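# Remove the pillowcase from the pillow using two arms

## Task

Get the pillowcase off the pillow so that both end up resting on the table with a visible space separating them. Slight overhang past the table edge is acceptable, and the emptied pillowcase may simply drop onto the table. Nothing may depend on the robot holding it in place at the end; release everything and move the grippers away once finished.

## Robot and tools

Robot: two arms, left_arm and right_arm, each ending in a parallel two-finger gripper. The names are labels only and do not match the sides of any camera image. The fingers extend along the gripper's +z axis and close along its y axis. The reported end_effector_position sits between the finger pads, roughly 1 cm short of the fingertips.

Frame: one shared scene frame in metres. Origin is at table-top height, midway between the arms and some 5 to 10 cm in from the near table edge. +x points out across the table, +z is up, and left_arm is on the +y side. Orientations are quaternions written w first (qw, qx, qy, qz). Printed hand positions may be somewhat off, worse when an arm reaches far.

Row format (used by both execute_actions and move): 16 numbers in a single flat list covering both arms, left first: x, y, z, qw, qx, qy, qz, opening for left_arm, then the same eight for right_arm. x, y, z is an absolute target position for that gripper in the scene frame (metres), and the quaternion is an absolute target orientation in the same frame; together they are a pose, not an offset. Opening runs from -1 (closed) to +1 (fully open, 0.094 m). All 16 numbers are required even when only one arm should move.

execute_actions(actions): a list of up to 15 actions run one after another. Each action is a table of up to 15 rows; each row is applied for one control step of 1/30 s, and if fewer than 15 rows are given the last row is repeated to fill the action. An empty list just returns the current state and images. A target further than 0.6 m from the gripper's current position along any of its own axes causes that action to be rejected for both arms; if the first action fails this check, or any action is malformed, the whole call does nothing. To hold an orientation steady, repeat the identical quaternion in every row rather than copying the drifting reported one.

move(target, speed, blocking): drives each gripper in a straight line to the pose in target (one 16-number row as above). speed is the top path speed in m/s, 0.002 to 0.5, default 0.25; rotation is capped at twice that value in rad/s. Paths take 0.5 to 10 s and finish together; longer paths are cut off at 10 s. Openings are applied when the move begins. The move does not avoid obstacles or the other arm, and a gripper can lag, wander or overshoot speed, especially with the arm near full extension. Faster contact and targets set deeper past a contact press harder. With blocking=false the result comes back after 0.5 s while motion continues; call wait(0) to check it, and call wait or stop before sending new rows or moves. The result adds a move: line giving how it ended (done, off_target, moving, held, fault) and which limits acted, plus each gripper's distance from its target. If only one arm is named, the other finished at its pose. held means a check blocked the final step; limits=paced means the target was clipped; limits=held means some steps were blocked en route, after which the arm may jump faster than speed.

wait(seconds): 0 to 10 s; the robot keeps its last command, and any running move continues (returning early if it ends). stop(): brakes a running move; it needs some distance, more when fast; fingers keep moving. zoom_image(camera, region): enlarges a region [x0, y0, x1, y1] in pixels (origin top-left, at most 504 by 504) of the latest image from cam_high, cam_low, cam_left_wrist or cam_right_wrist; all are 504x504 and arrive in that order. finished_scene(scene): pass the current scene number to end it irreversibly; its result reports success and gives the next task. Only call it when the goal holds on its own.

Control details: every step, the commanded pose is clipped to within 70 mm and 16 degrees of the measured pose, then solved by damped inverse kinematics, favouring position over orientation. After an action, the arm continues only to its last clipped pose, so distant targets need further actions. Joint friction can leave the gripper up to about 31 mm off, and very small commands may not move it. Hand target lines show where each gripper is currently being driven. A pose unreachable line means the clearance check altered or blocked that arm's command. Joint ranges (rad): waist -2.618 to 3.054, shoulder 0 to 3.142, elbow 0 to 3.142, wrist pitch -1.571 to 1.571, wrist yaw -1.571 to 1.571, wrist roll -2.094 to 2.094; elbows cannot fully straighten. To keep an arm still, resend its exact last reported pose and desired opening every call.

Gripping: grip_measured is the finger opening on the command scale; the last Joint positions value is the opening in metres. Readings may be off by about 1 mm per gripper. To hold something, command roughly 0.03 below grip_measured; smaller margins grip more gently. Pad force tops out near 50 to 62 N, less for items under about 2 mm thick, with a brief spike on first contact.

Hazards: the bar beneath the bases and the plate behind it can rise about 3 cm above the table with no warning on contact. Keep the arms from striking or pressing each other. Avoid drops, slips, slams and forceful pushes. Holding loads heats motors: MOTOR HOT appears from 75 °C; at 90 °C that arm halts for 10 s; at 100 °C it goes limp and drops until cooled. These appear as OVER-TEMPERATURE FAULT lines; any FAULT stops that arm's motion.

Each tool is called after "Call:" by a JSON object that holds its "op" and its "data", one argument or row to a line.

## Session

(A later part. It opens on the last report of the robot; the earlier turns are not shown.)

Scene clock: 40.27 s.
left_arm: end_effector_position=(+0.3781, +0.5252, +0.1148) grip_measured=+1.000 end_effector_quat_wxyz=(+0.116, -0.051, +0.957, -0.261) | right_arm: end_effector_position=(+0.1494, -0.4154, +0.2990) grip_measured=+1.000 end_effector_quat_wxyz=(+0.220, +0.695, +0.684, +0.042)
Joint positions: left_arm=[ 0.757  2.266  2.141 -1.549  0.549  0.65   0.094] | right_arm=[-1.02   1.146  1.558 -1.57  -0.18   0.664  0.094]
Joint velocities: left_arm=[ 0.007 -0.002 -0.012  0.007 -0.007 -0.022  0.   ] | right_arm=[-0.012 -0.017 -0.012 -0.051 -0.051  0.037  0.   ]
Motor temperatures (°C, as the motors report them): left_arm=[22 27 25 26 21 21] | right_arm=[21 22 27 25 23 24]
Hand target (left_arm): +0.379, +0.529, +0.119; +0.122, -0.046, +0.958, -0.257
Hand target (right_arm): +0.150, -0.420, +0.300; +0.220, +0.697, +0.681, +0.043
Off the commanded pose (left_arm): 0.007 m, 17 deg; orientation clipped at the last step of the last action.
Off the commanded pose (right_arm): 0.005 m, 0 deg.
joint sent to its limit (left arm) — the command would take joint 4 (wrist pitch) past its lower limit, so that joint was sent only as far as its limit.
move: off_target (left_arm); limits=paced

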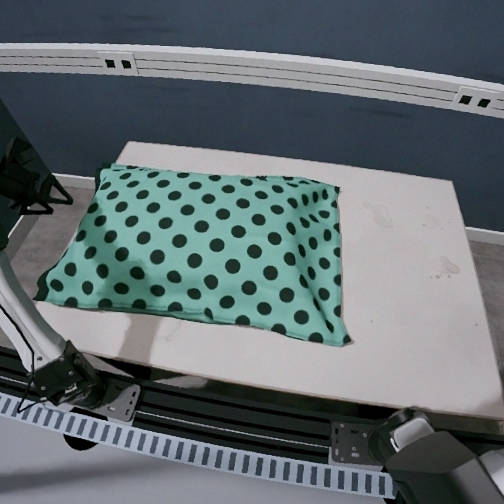

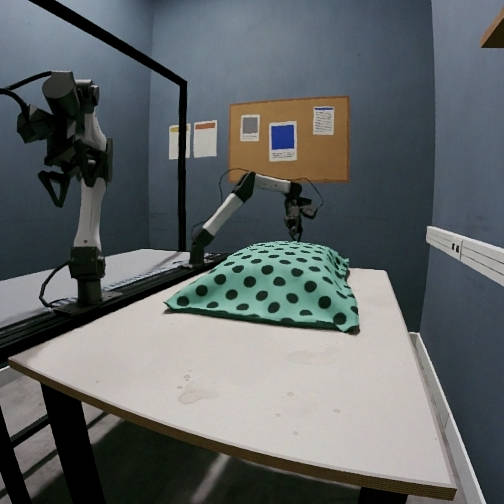

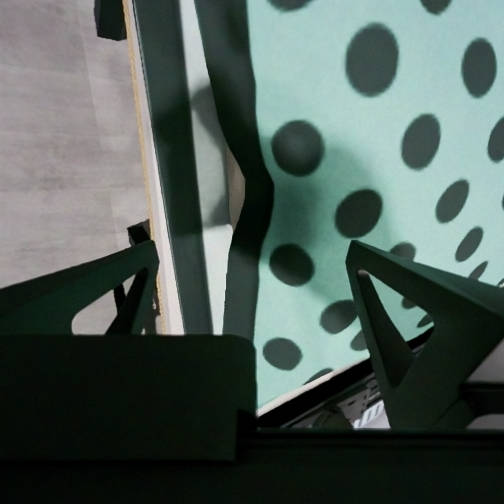

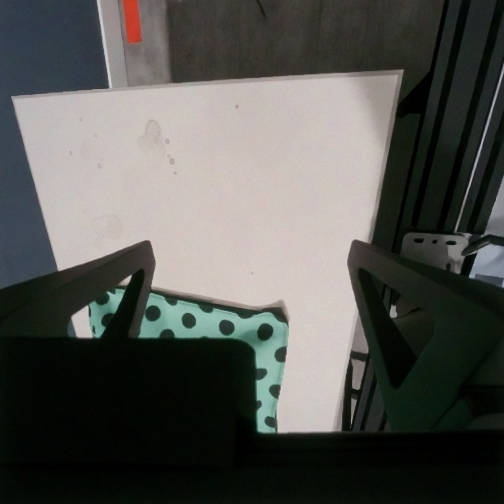

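Call:
{"op": "move", "data": {
  "target": [0.398,0.49,0.05,0.116,-0.051,0.957,-0.261,1, 0.15,-0.42,0.3,0.22,0.697,0.681,0.043,1],
  "speed": 0.08
}}

Scene clock: 42.70 s.
left_arm: end_effector_position=(+0.3962, +0.4952, +0.0442) grip_measured=+1.000 end_effector_quat_wxyz=(+0.113, -0.053, +0.958, -0.259) | right_arm: end_effector_position=(+0.1494, -0.4154, +0.2990) grip_measured=+1.000 end_effector_quat_wxyz=(+0.220, +0.695, +0.684, +0.042)
Joint positions: left_arm=[ 0.676  2.256  1.843 -1.215  0.549  0.551  0.094] | right_arm=[-1.02   1.146  1.558 -1.57  -0.18   0.664  0.094]
Joint velocities: left_arm=[-0.002 -0.002  0.002 -0.007 -0.022 -0.066  0.   ] | right_arm=[-0.002 -0.007 -0.012 -0.066  0.007 -0.066  0.   ]
Motor temperatures (°C, as the motors report them): left_arm=[22 28 26 26 21 21] | right_arm=[21 22 28 25 23 24]
Hand target (left_arm): +0.396, +0.489, +0.050; +0.115, -0.051, +0.957, -0.261
Hand target (right_arm): +0.150, -0.420, +0.300; +0.220, +0.697, +0.681, +0.043
Off the commanded pose (left_arm): 0.008 m, 1 deg.
Off the commanded pose (right_arm): 0.005 m, 0 deg.
move: done

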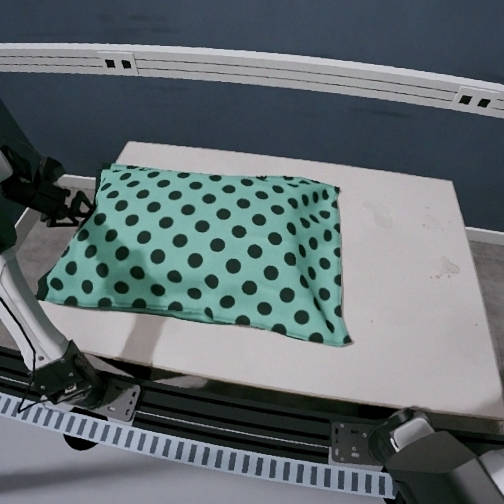

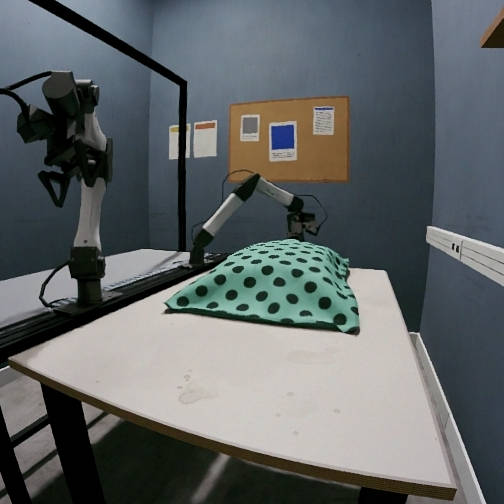

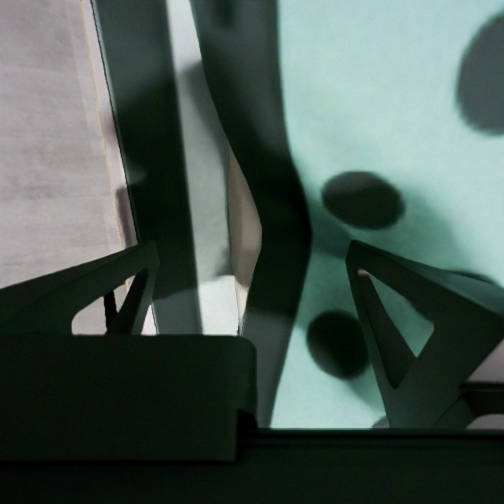

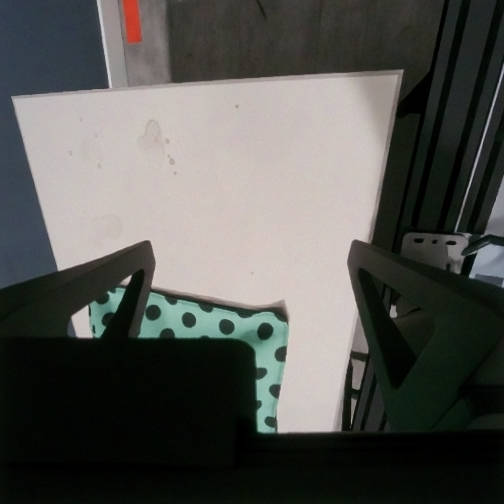

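Call:
{"op": "move", "data": {
  "target": [0.398,0.482,0.058,0.113,-0.053,0.958,-0.259,-0.1, 0.15,-0.42,0.3,0.22,0.697,0.681,0.043,1],
  "speed": 0.05
}}

Call:
{"op": "move", "data": {
  "target": [0.402,0.474,0.038,0.113,-0.053,0.958,-0.259,-0.1, 0.15,-0.42,0.3,0.22,0.697,0.681,0.043,1],
  "speed": 0.05
}}

Scene clock: 43.80 s.
left_arm: end_effector_position=(+0.4011, +0.4888, +0.0531) grip_measured=-0.097 end_effector_quat_wxyz=(+0.117, -0.053, +0.958, -0.256) | right_arm: end_effector_position=(+0.1494, -0.4154, +0.2990) grip_measured=+1.000 end_effector_quat_wxyz=(+0.220, +0.695, +0.684, +0.042)
Joint positions: left_arm=[ 0.657  2.234  1.843 -1.213  0.549  0.527  0.042] | right_arm=[-1.02   1.146  1.558 -1.57  -0.18   0.664  0.094]
Joint velocities: left_arm=[ 0.007  0.002  0.002 -0.007 -0.007 -0.022 -0.   ] | right_arm=[ 0.002 -0.017  0.002  0.022  0.007  0.022  0.   ]
Motor temperatures (°C, as the motors report them): left_arm=[22 29 26 26 21 21] | right_arm=[21 22 28 25 23 24]
Hand target (left_arm): +0.398, +0.482, +0.058; +0.113, -0.053, +0.958, -0.259
Hand target (right_arm): +0.150, -0.420, +0.300; +0.220, +0.697, +0.681, +0.043
Off the commanded pose (left_arm): 0.009 m, 1 deg.
Off the commanded pose (right_arm): 0.005 m, 0 deg.
move: done

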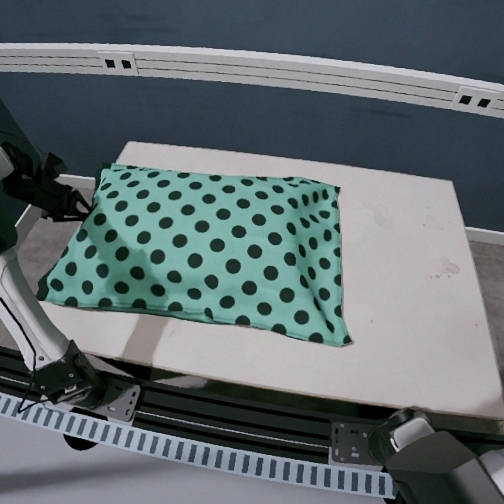

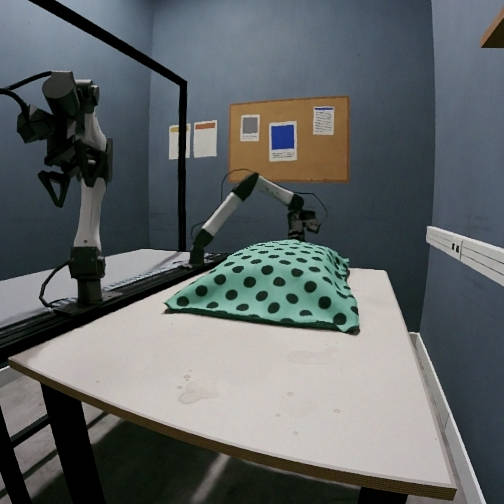

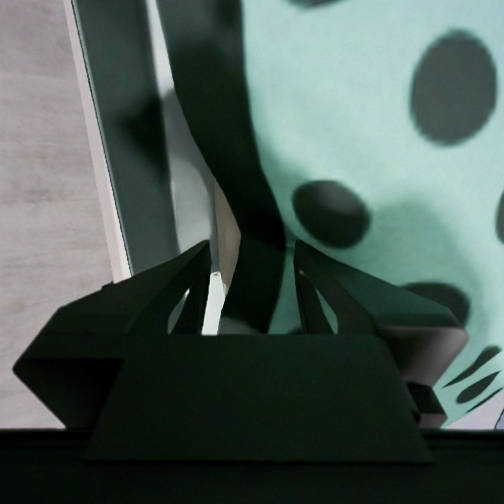

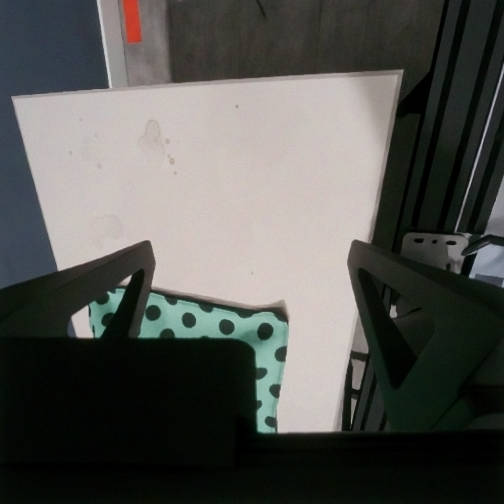

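Scene clock: 44.70 s.
left_arm: end_effector_position=(+0.4031, +0.4810, +0.0371) grip_measured=-0.098 end_effector_quat_wxyz=(+0.117, -0.054, +0.958, -0.256) | right_arm: end_effector_position=(+0.1494, -0.4154, +0.2990) grip_measured=+1.000 end_effector_quat_wxyz=(+0.220, +0.695, +0.684, +0.042)
Joint positions: left_arm=[ 0.64   2.234  1.778 -1.137  0.549  0.503  0.042] | right_arm=[-1.02   1.146  1.558 -1.57  -0.18   0.664  0.094]
Joint velocities: left_arm=[-0.002 -0.007 -0.007 -0.081  0.007  0.037 -0.   ] | right_arm=[ 0.002 -0.012  0.012 -0.007  0.022 -0.007  0.   ]
Motor temperatures (°C, as the motors report them): left_arm=[22 30 26 25 21 21] | right_arm=[21 22 28 25 23 24]
Hand target (left_arm): +0.401, +0.474, +0.038; +0.113, -0.053, +0.958, -0.259
Hand target (right_arm): +0.150, -0.420, +0.300; +0.220, +0.697, +0.681, +0.043
Off the commanded pose (left_arm): 0.007 m, 1 deg.
Off the commanded pose (right_arm): 0.005 m, 0 deg.
move: done

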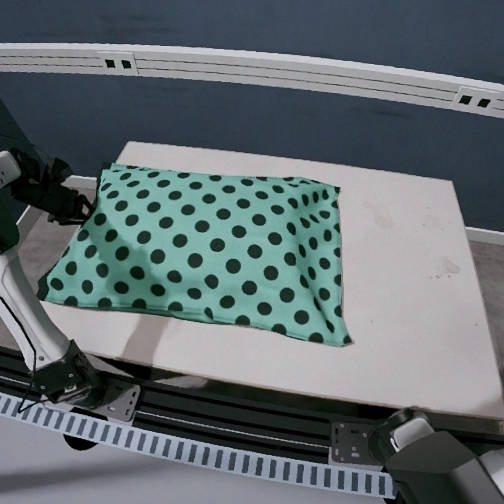

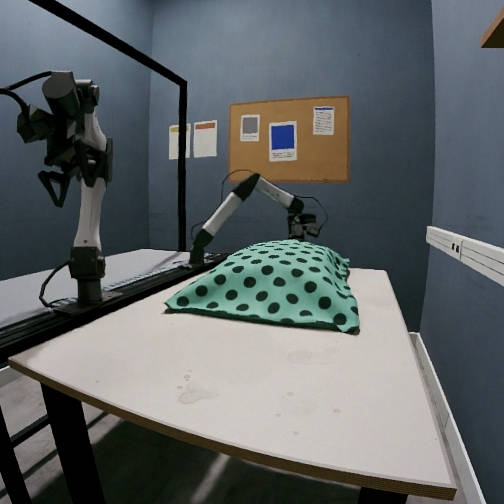

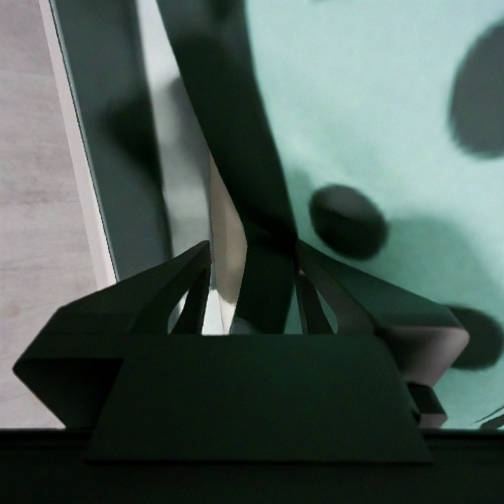

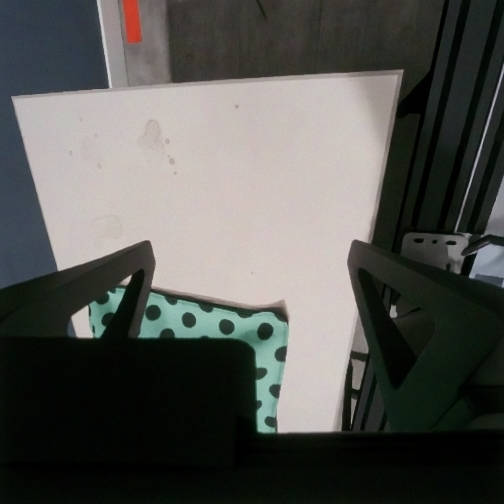

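Call:
{"op": "execute_actions", "data": {
  "actions": [
    [[0.40,0.485,0.07,0.113,-0.053,0.958,-0.259,-0.1, 0.15,-0.42,0.3,0.22,0.697,0.681,0.043,1]],
    [[0.40,0.52,0.07,0.113,-0.053,0.958,-0.259,0.2, 0.15,-0.42,0.3,0.22,0.697,0.681,0.043,1]],
    [[0.40,0.52,0.055,0.113,-0.053,0.958,-0.259,0.2, 0.15,-0.42,0.3,0.22,0.697,0.681,0.043,1]],
    [[0.40,0.52,0.04,0.113,-0.053,0.958,-0.259,0.2, 0.15,-0.42,0.3,0.22,0.697,0.681,0.043,1]]
  ]
}}

Scene clock: 47.40 s.
left_arm: end_effector_position=(+0.3998, +0.5243, +0.0425) grip_measured=+0.198 end_effector_quat_wxyz=(+0.116, -0.060, +0.958, -0.257) | right_arm: end_effector_position=(+0.1494, -0.4154, +0.2990) grip_measured=+1.000 end_effector_quat_wxyz=(+0.220, +0.695, +0.684, +0.042)
Joint positions: left_arm=[ 0.724  2.346  1.996 -1.293  0.547  0.589  0.056] | right_arm=[-1.02   1.146  1.558 -1.57  -0.18   0.664  0.094]
Joint velocities: left_arm=[ 0.002  0.007 -0.007  0.022 -0.081  0.007 -0.001] | right_arm=[ 0.002  0.012 -0.002 -0.022 -0.066 -0.007  0.   ]
Motor temperatures (°C, as the motors report them): left_arm=[22 31 26 25 21 21] | right_arm=[21 22 28 25 23 24]
Hand target (left_arm): +0.399, +0.520, +0.040; +0.113, -0.053, +0.958, -0.259
Hand target (right_arm): +0.150, -0.420, +0.300; +0.220, +0.697, +0.681, +0.043
Off the commanded pose (left_arm): 0.005 m, 1 deg.
Off the commanded pose (right_arm): 0.005 m, 0 deg.

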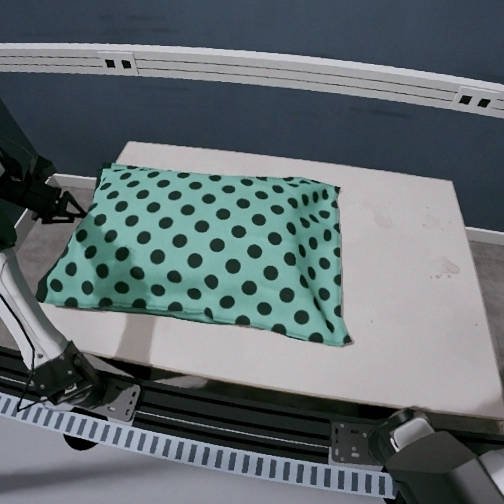

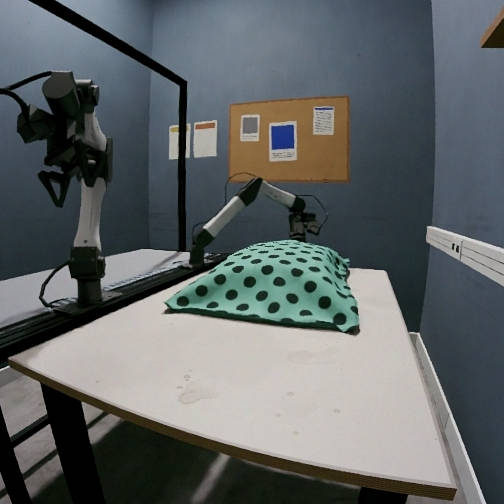

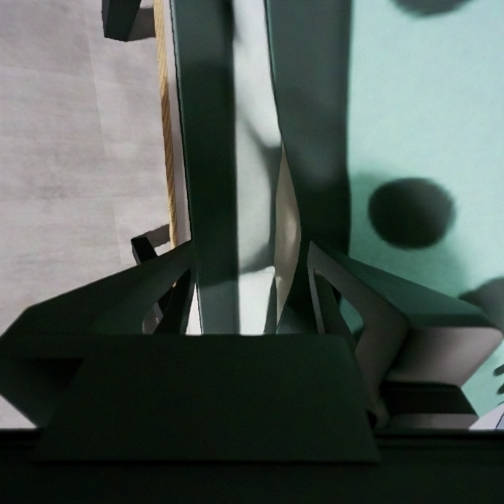

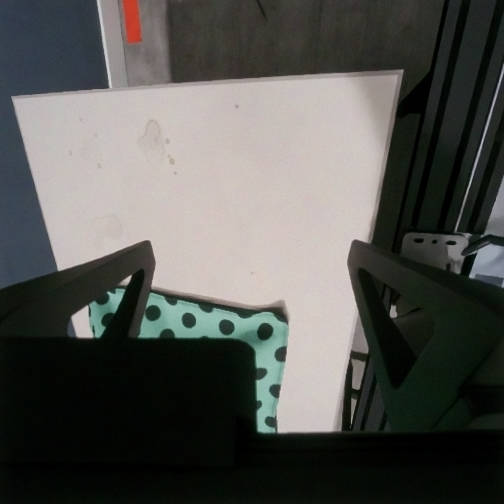

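Call:
{"op": "execute_actions", "data": {
  "actions": [
    [[0.40,0.525,0.05,0.113,-0.053,0.958,-0.259,-0.1, 0.15,-0.42,0.3,0.22,0.697,0.681,0.043,1]],
    [[0.40,0.522,0.035,0.113,-0.053,0.958,-0.259,-0.1, 0.15,-0.42,0.3,0.22,0.697,0.681,0.043,1]],
    [[0.40,0.515,0.03,0.113,-0.053,0.958,-0.259,-0.1, 0.15,-0.42,0.3,0.22,0.697,0.681,0.043,1]]
  ]
}}

Scene clock: 49.13 s.
left_arm: end_effector_position=(+0.3998, +0.5199, +0.0302) grip_measured=-0.097 end_effector_quat_wxyz=(+0.116, -0.054, +0.958, -0.257) | right_arm: end_effector_position=(+0.1494, -0.4154, +0.2990) grip_measured=+1.000 end_effector_quat_wxyz=(+0.220, +0.695, +0.684, +0.042)
Joint positions: left_arm=[ 0.716  2.347  1.947 -1.243  0.546  0.595  0.042] | right_arm=[-1.02   1.146  1.558 -1.57  -0.18   0.664  0.094]
Joint velocities: left_arm=[-0.007  0.012  0.002  0.066 -0.037  0.095 -0.   ] | right_arm=[ 0.007 -0.002 -0.022  0.051  0.081 -0.022  0.   ]
Motor temperatures (°C, as the motors report them): left_arm=[22 31 26 25 21 21] | right_arm=[21 22 28 25 23 24]
Hand target (left_arm): +0.400, +0.515, +0.030; +0.113, -0.053, +0.958, -0.259
Hand target (right_arm): +0.150, -0.420, +0.300; +0.220, +0.697, +0.681, +0.043
Off the commanded pose (left_arm): 0.005 m, 0 deg.
Off the commanded pose (right_arm): 0.005 m, 0 deg.

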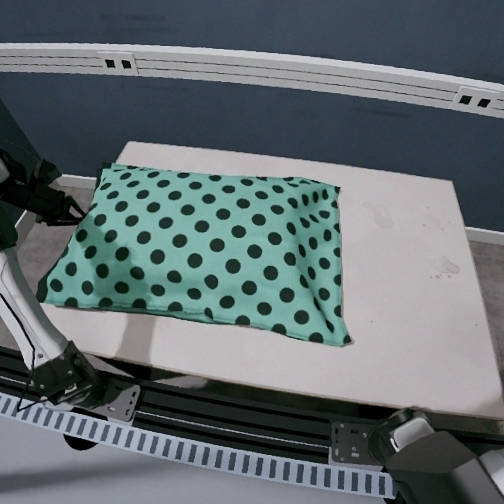

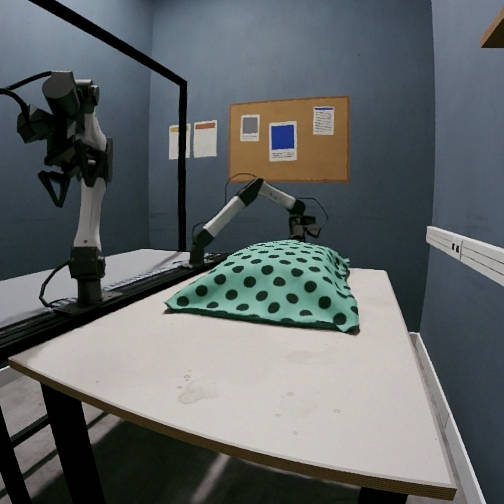

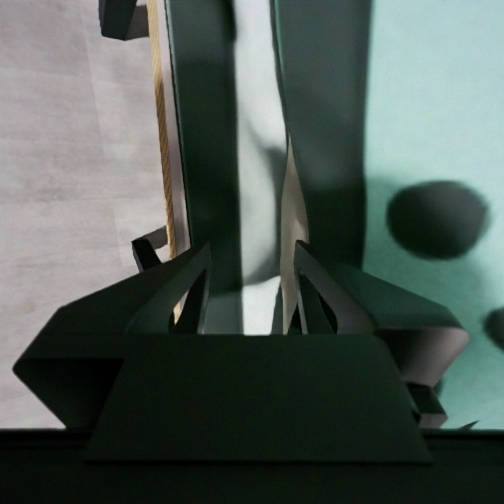

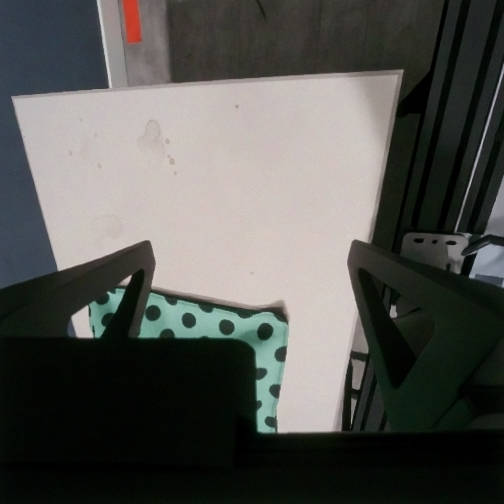

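Call:
{"op": "move", "data": {
  "target": [0.40,0.485,0.038,0.113,-0.053,0.958,-0.259,-0.1, 0.15,-0.42,0.3,0.22,0.697,0.681,0.043,1],
  "speed": 0.04
}}

Scene clock: 50.50 s.
left_arm: end_effector_position=(+0.4001, +0.4913, +0.0329) grip_measured=-0.098 end_effector_quat_wxyz=(+0.111, -0.055, +0.958, -0.258) | right_arm: end_effector_position=(+0.1494, -0.4154, +0.2990) grip_measured=+1.000 end_effector_quat_wxyz=(+0.220, +0.695, +0.684, +0.042)
Joint positions: left_arm=[ 0.663  2.269  1.82  -1.171  0.546  0.532  0.042] | right_arm=[-1.02   1.146  1.558 -1.57  -0.18   0.664  0.094]
Joint velocities: left_arm=[-0.017 -0.012 -0.007  0.007 -0.007  0.051  0.001] | right_arm=[-0.007  0.012 -0.002  0.007 -0.037 -0.022  0.   ]
Motor temperatures (°C, as the motors report them): left_arm=[22 32 26 25 21 21] | right_arm=[21 22 28 25 23 24]
Hand target (left_arm): +0.400, +0.485, +0.038; +0.112, -0.053, +0.958, -0.259
Hand target (right_arm): +0.150, -0.420, +0.300; +0.220, +0.697, +0.681, +0.043
Off the commanded pose (left_arm): 0.008 m, 0 deg.
Off the commanded pose (right_arm): 0.005 m, 0 deg.
move: done

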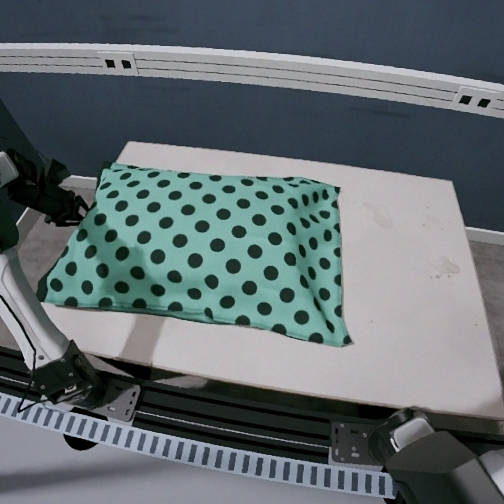

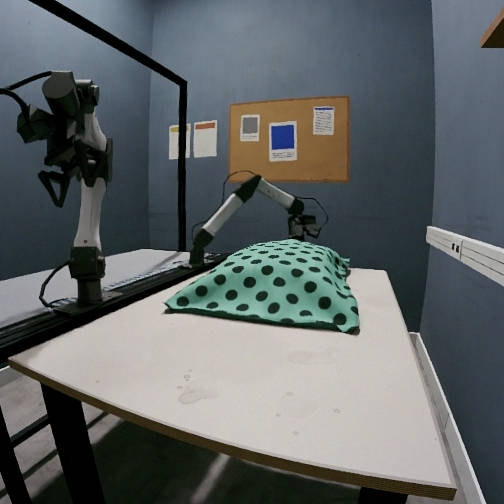

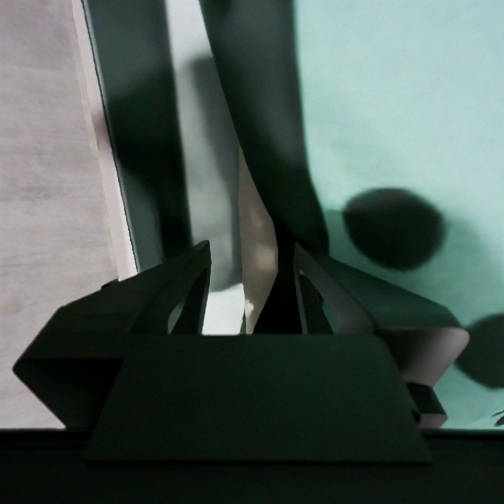

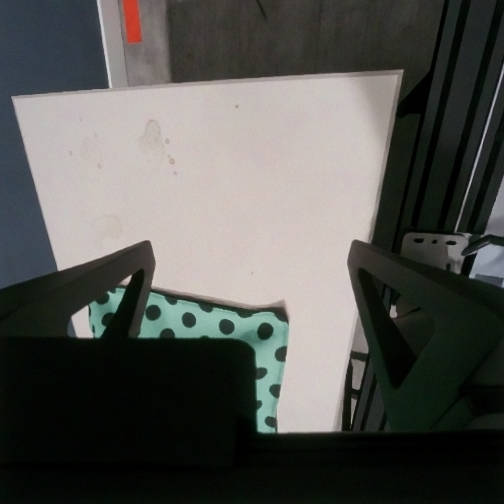

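Call:
{"op": "move", "data": {
  "target": [0.40,0.455,0.046,0.113,-0.053,0.958,-0.259,0.0, 0.15,-0.42,0.3,0.22,0.697,0.681,0.043,1],
  "speed": 0.04
}}

Scene clock: 51.90 s.
left_arm: end_effector_position=(+0.4016, +0.4642, +0.0417) grip_measured=-0.003 end_effector_quat_wxyz=(+0.114, -0.055, +0.959, -0.254) | right_arm: end_effector_position=(+0.1494, -0.4154, +0.2990) grip_measured=+1.000 end_effector_quat_wxyz=(+0.220, +0.695, +0.684, +0.042)
Joint positions: left_arm=[ 0.606  2.183  1.713 -1.104  0.544  0.463  0.047] | right_arm=[-1.02   1.146  1.558 -1.57  -0.18   0.664  0.094]
Joint velocities: left_arm=[-0.012 -0.022  0.012  0.037 -0.095  0.037  0.001] | right_arm=[-0.002 -0.002 -0.017  0.022 -0.007 -0.066  0.   ]
Motor temperatures (°C, as the motors report them): left_arm=[22 33 26 25 21 21] | right_arm=[21 22 28 25 23 24]
Hand target (left_arm): +0.400, +0.455, +0.046; +0.112, -0.053, +0.958, -0.258
Hand target (right_arm): +0.150, -0.420, +0.300; +0.220, +0.697, +0.681, +0.043
Off the commanded pose (left_arm): 0.010 m, 1 deg.
Off the commanded pose (right_arm): 0.005 m, 0 deg.
move: done

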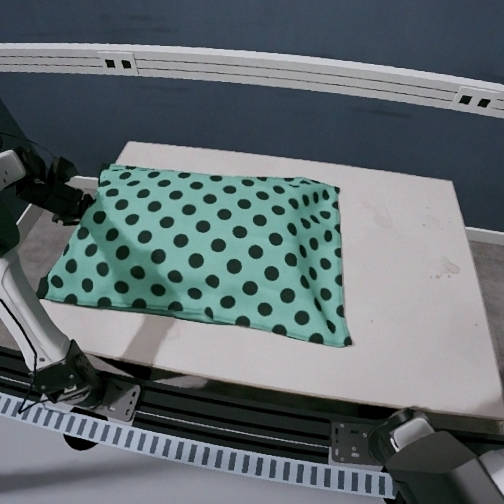

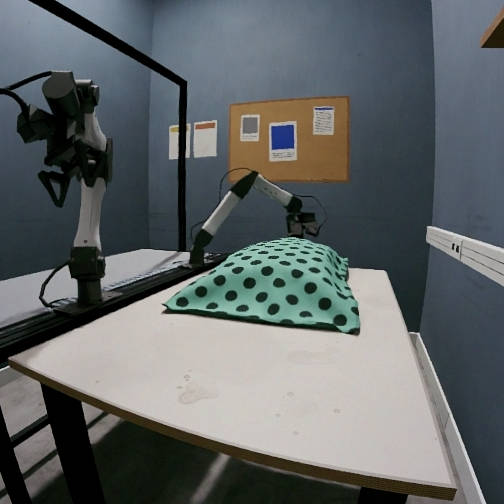

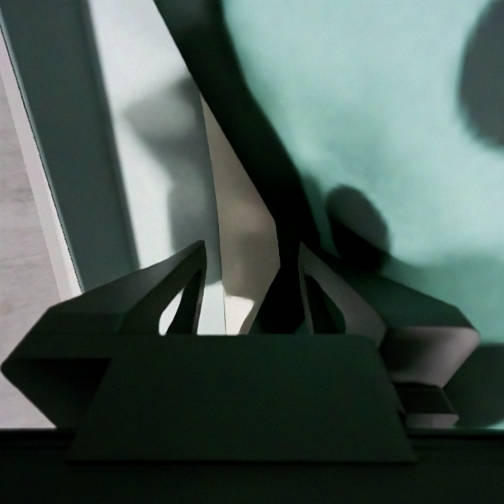

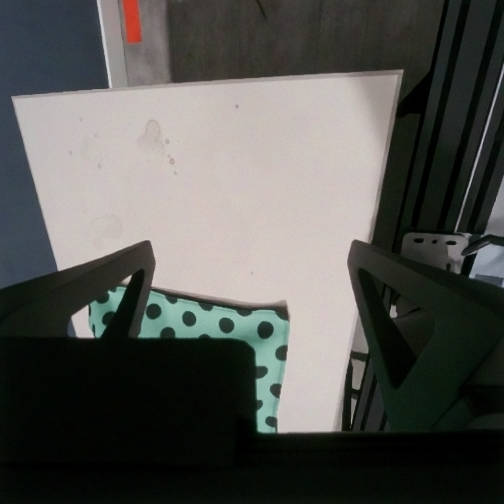

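Call:
{"op": "execute_actions", "data": {
  "actions": [
    [[0.402,0.45,0.036,0.113,-0.053,0.958,-0.259,0.0, 0.15,-0.42,0.3,0.22,0.697,0.681,0.043,1]],
    [[0.402,0.445,0.038,0.113,-0.053,0.958,-0.259,-0.4, 0.15,-0.42,0.3,0.22,0.697,0.681,0.043,1]],
    [[0.402,0.44,0.04,0.113,-0.053,0.958,-0.259,-0.7, 0.15,-0.42,0.3,0.22,0.697,0.681,0.043,1]],
    [[0.402,0.44,0.04,0.113,-0.053,0.958,-0.259,-1, 0.15,-0.42,0.3,0.22,0.697,0.681,0.043,1]],
    [[0.402,0.44,0.04,0.113,-0.053,0.958,-0.259,-1, 0.15,-0.42,0.3,0.22,0.697,0.681,0.043,1]]
  ]
}}

Scene clock: 54.87 s.
left_arm: end_effector_position=(+0.4037, +0.4487, +0.0354) grip_measured=-0.977 end_effector_quat_wxyz=(+0.113, -0.057, +0.959, -0.255) | right_arm: end_effector_position=(+0.1494, -0.4154, +0.2990) grip_measured=+1.000 end_effector_quat_wxyz=(+0.220, +0.695, +0.684, +0.042)
Joint positions: left_arm=[ 0.572  2.163  1.651 -1.044  0.543  0.42   0.001] | right_arm=[-1.02   1.146  1.558 -1.57  -0.18   0.664  0.094]
Joint velocities: left_arm=[-0.007 -0.012 -0.012  0.037  0.051 -0.007 -0.   ] | right_arm=[-0.007 -0.007 -0.002 -0.022 -0.037  0.007  0.   ]
Motor temperatures (°C, as the motors report them): left_arm=[22 34 26 24 21 21] | right_arm=[21 22 29 25 23 24]
Hand target (left_arm): +0.402, +0.440, +0.040; +0.113, -0.053, +0.958, -0.259
Hand target (right_arm): +0.150, -0.420, +0.300; +0.220, +0.697, +0.681, +0.043
Off the commanded pose (left_arm): 0.010 m, 1 deg.
Off the commanded pose (right_arm): 0.005 m, 0 deg.

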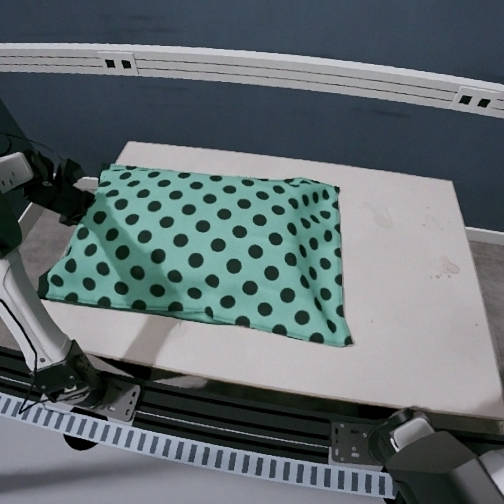

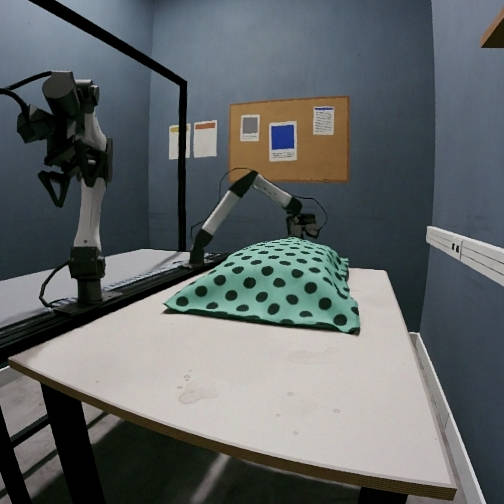

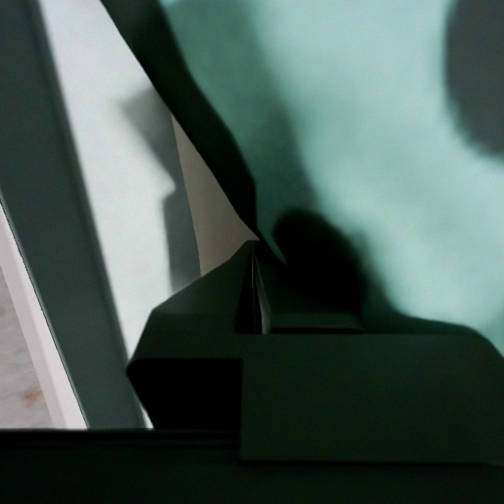

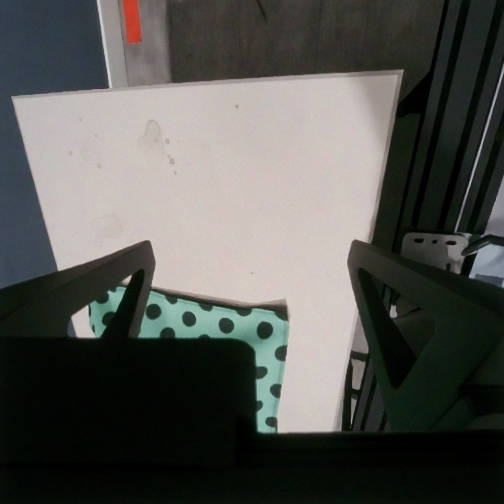

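Call:
{"op": "execute_actions", "data": {
  "actions": [
    [[0.402,0.455,0.036,0.113,-0.053,0.958,-0.259,-0.3, 0.15,-0.42,0.3,0.22,0.697,0.681,0.043,1]],
    [[0.402,0.463,0.034,0.113,-0.053,0.958,-0.259,0.3, 0.15,-0.42,0.3,0.22,0.697,0.681,0.043,1]],
    [[0.404,0.458,0.022,0.113,-0.053,0.958,-0.259,0.3, 0.15,-0.42,0.3,0.22,0.697,0.681,0.043,1]],
    [[0.404,0.455,0.018,0.113,-0.053,0.958,-0.259,0.3, 0.15,-0.42,0.3,0.22,0.697,0.681,0.043,1]]
  ]
}}

Scene clock: 57.23 s.
left_arm: end_effector_position=(+0.4062, +0.4653, +0.0250) grip_measured=+0.297 end_effector_quat_wxyz=(+0.124, -0.054, +0.959, -0.249) | right_arm: end_effector_position=(+0.1494, -0.4154, +0.2990) grip_measured=+1.000 end_effector_quat_wxyz=(+0.220, +0.695, +0.684, +0.042)
Joint positions: left_arm=[ 0.603  2.2    1.672 -1.021  0.543  0.456  0.061] | right_arm=[-1.02   1.146  1.558 -1.57  -0.18   0.664  0.094]
Joint velocities: left_arm=[ 0.002 -0.002  0.007  0.037 -0.007 -0.007 -0.   ] | right_arm=[-0.007 -0.007  0.002  0.007 -0.095  0.022  0.   ]
Motor temperatures (°C, as the motors report them): left_arm=[22 35 26 24 21 21] | right_arm=[21 22 29 25 23 24]
Hand target (left_arm): +0.404, +0.455, +0.018; +0.113, -0.053, +0.958, -0.259
Hand target (right_arm): +0.150, -0.420, +0.300; +0.220, +0.697, +0.681, +0.043
Off the commanded pose (left_arm): 0.013 m, 2 deg.
Off the commanded pose (right_arm): 0.005 m, 0 deg.

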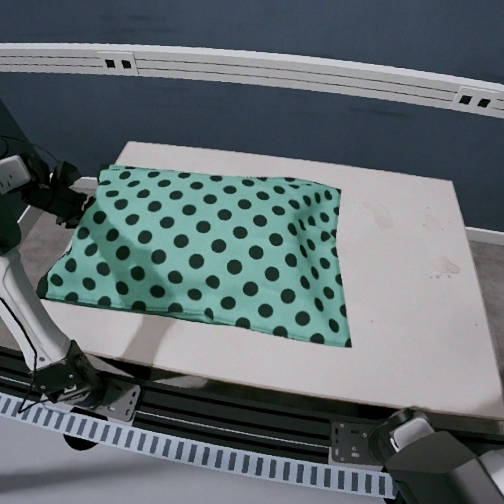

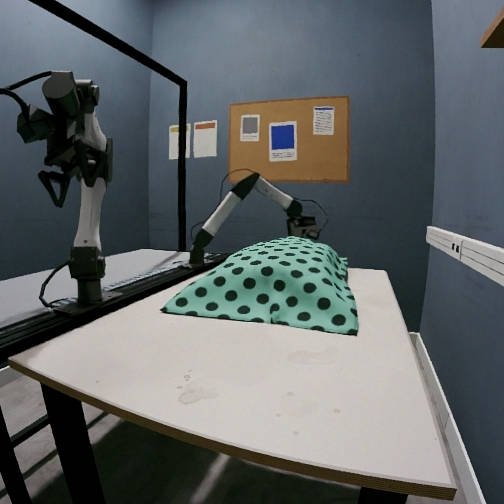

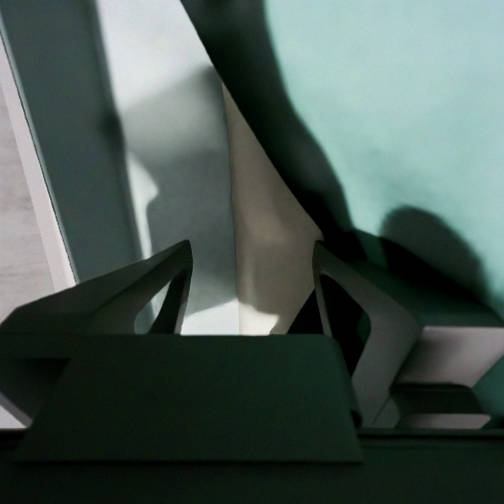

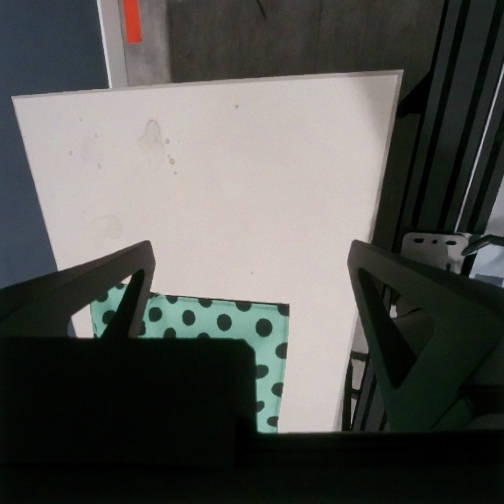

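Call:
{"op": "execute_actions", "data": {
  "actions": [
    [[0.405,0.45,0.018,0.113,-0.053,0.958,-0.259,0.0, 0.15,-0.42,0.3,0.22,0.697,0.681,0.043,1]],
    [[0.405,0.443,0.02,0.113,-0.053,0.958,-0.259,-0.4, 0.15,-0.42,0.3,0.22,0.697,0.681,0.043,1]],
    [[0.405,0.438,0.022,0.113,-0.053,0.958,-0.259,-0.7, 0.15,-0.42,0.3,0.22,0.697,0.681,0.043,1]],
    [[0.405,0.438,0.024,0.113,-0.053,0.958,-0.259,-1, 0.15,-0.42,0.3,0.22,0.697,0.681,0.043,1]],
    [[0.405,0.438,0.026,0.113,-0.053,0.958,-0.259,-1, 0.15,-0.42,0.3,0.22,0.697,0.681,0.043,1]]
  ]
}}

Scene clock: 60.13 s.
left_arm: end_effector_position=(+0.4071, +0.4483, +0.0179) grip_measured=-0.977 end_effector_quat_wxyz=(+0.115, -0.057, +0.959, -0.253) | right_arm: end_effector_position=(+0.1494, -0.4154, +0.2990) grip_measured=+1.000 end_effector_quat_wxyz=(+0.220, +0.695, +0.684, +0.042)
Joint positions: left_arm=[ 0.567  2.191  1.624 -0.981  0.543  0.412  0.001] | right_arm=[-1.02   1.146  1.558 -1.57  -0.18   0.664  0.094]
Joint velocities: left_arm=[-0.002 -0.002 -0.007 -0.051 -0.022  0.007  0.   ] | right_arm=[-0.002 -0.012 -0.002  0.007 -0.066 -0.037  0.   ]
Motor temperatures (°C, as the motors report them): left_arm=[22 36 26 24 21 21] | right_arm=[21 22 29 25 23 24]
Hand target (left_arm): +0.405, +0.438, +0.026; +0.113, -0.053, +0.958, -0.259
Hand target (right_arm): +0.150, -0.420, +0.300; +0.220, +0.697, +0.681, +0.043
Off the commanded pose (left_arm): 0.013 m, 1 deg.
Off the commanded pose (right_arm): 0.005 m, 0 deg.

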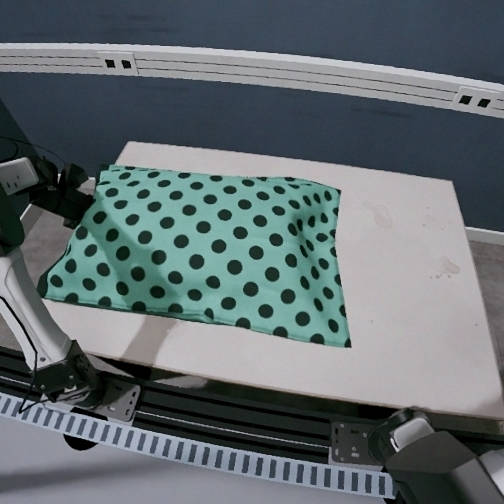

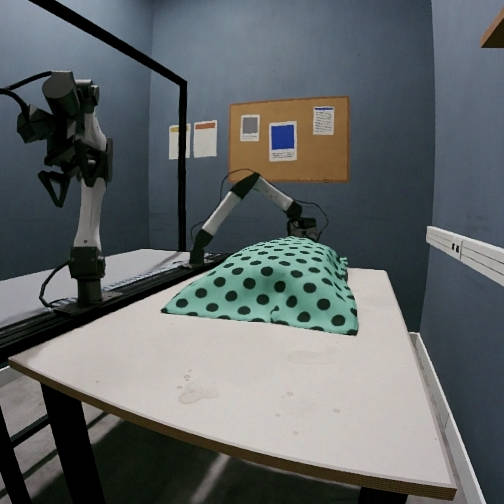

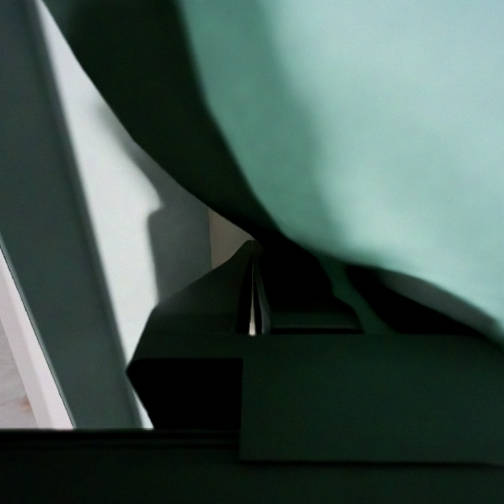

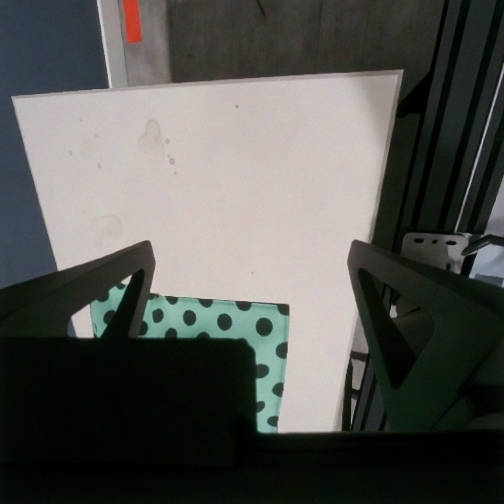

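Call:
{"op": "move", "data": {
  "target": [0.405,0.485,0.045,0.113,-0.053,0.958,-0.259,-1, 0.15,-0.42,0.3,0.22,0.697,0.681,0.043,1],
  "speed": 0.04
}}

Scene clock: 61.97 s.
left_arm: end_effector_position=(+0.4042, +0.4841, +0.0418) grip_measured=-0.977 end_effector_quat_wxyz=(+0.111, -0.056, +0.959, -0.256) | right_arm: end_effector_position=(+0.1494, -0.4154, +0.2990) grip_measured=+1.000 end_effector_quat_wxyz=(+0.220, +0.695, +0.684, +0.042)
Joint positions: left_arm=[ 0.642  2.25   1.826 -1.181  0.543  0.505  0.001] | right_arm=[-1.02   1.146  1.558 -1.57  -0.18   0.664  0.094]
Joint velocities: left_arm=[-0.007 -0.012  0.002 -0.037 -0.022  0.007 -0.   ] | right_arm=[-0.002 -0.002 -0.007 -0.007  0.022  0.037  0.   ]
Motor temperatures (°C, as the motors report them): left_arm=[22 36 27 24 21 21] | right_arm=[21 22 29 25 23 24]
Hand target (left_arm): +0.406, +0.486, +0.045; +0.114, -0.053, +0.958, -0.259
Hand target (right_arm): +0.150, -0.420, +0.300; +0.220, +0.697, +0.681, +0.043
Off the commanded pose (left_arm): 0.003 m, 1 deg.
Off the commanded pose (right_arm): 0.005 m, 0 deg.
move: done

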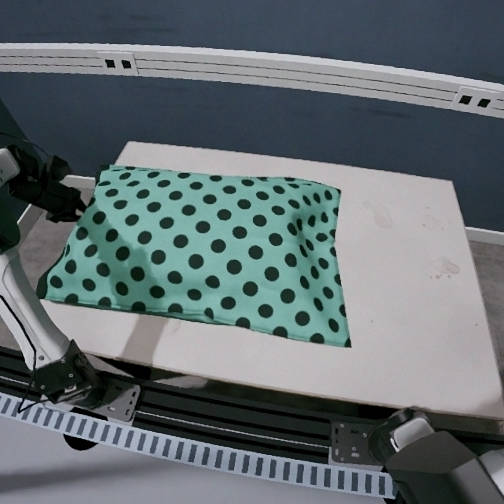

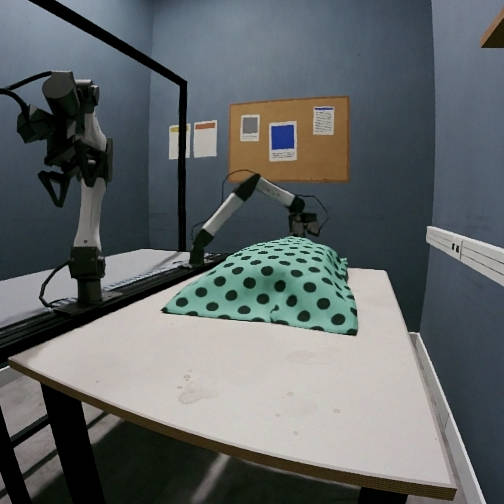

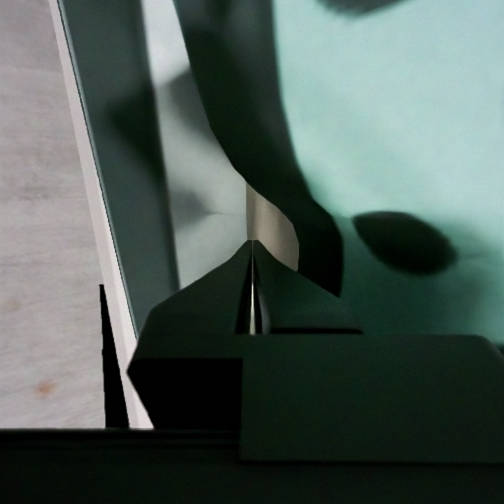

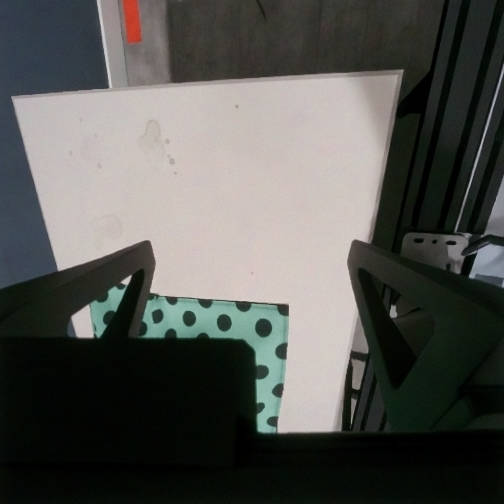

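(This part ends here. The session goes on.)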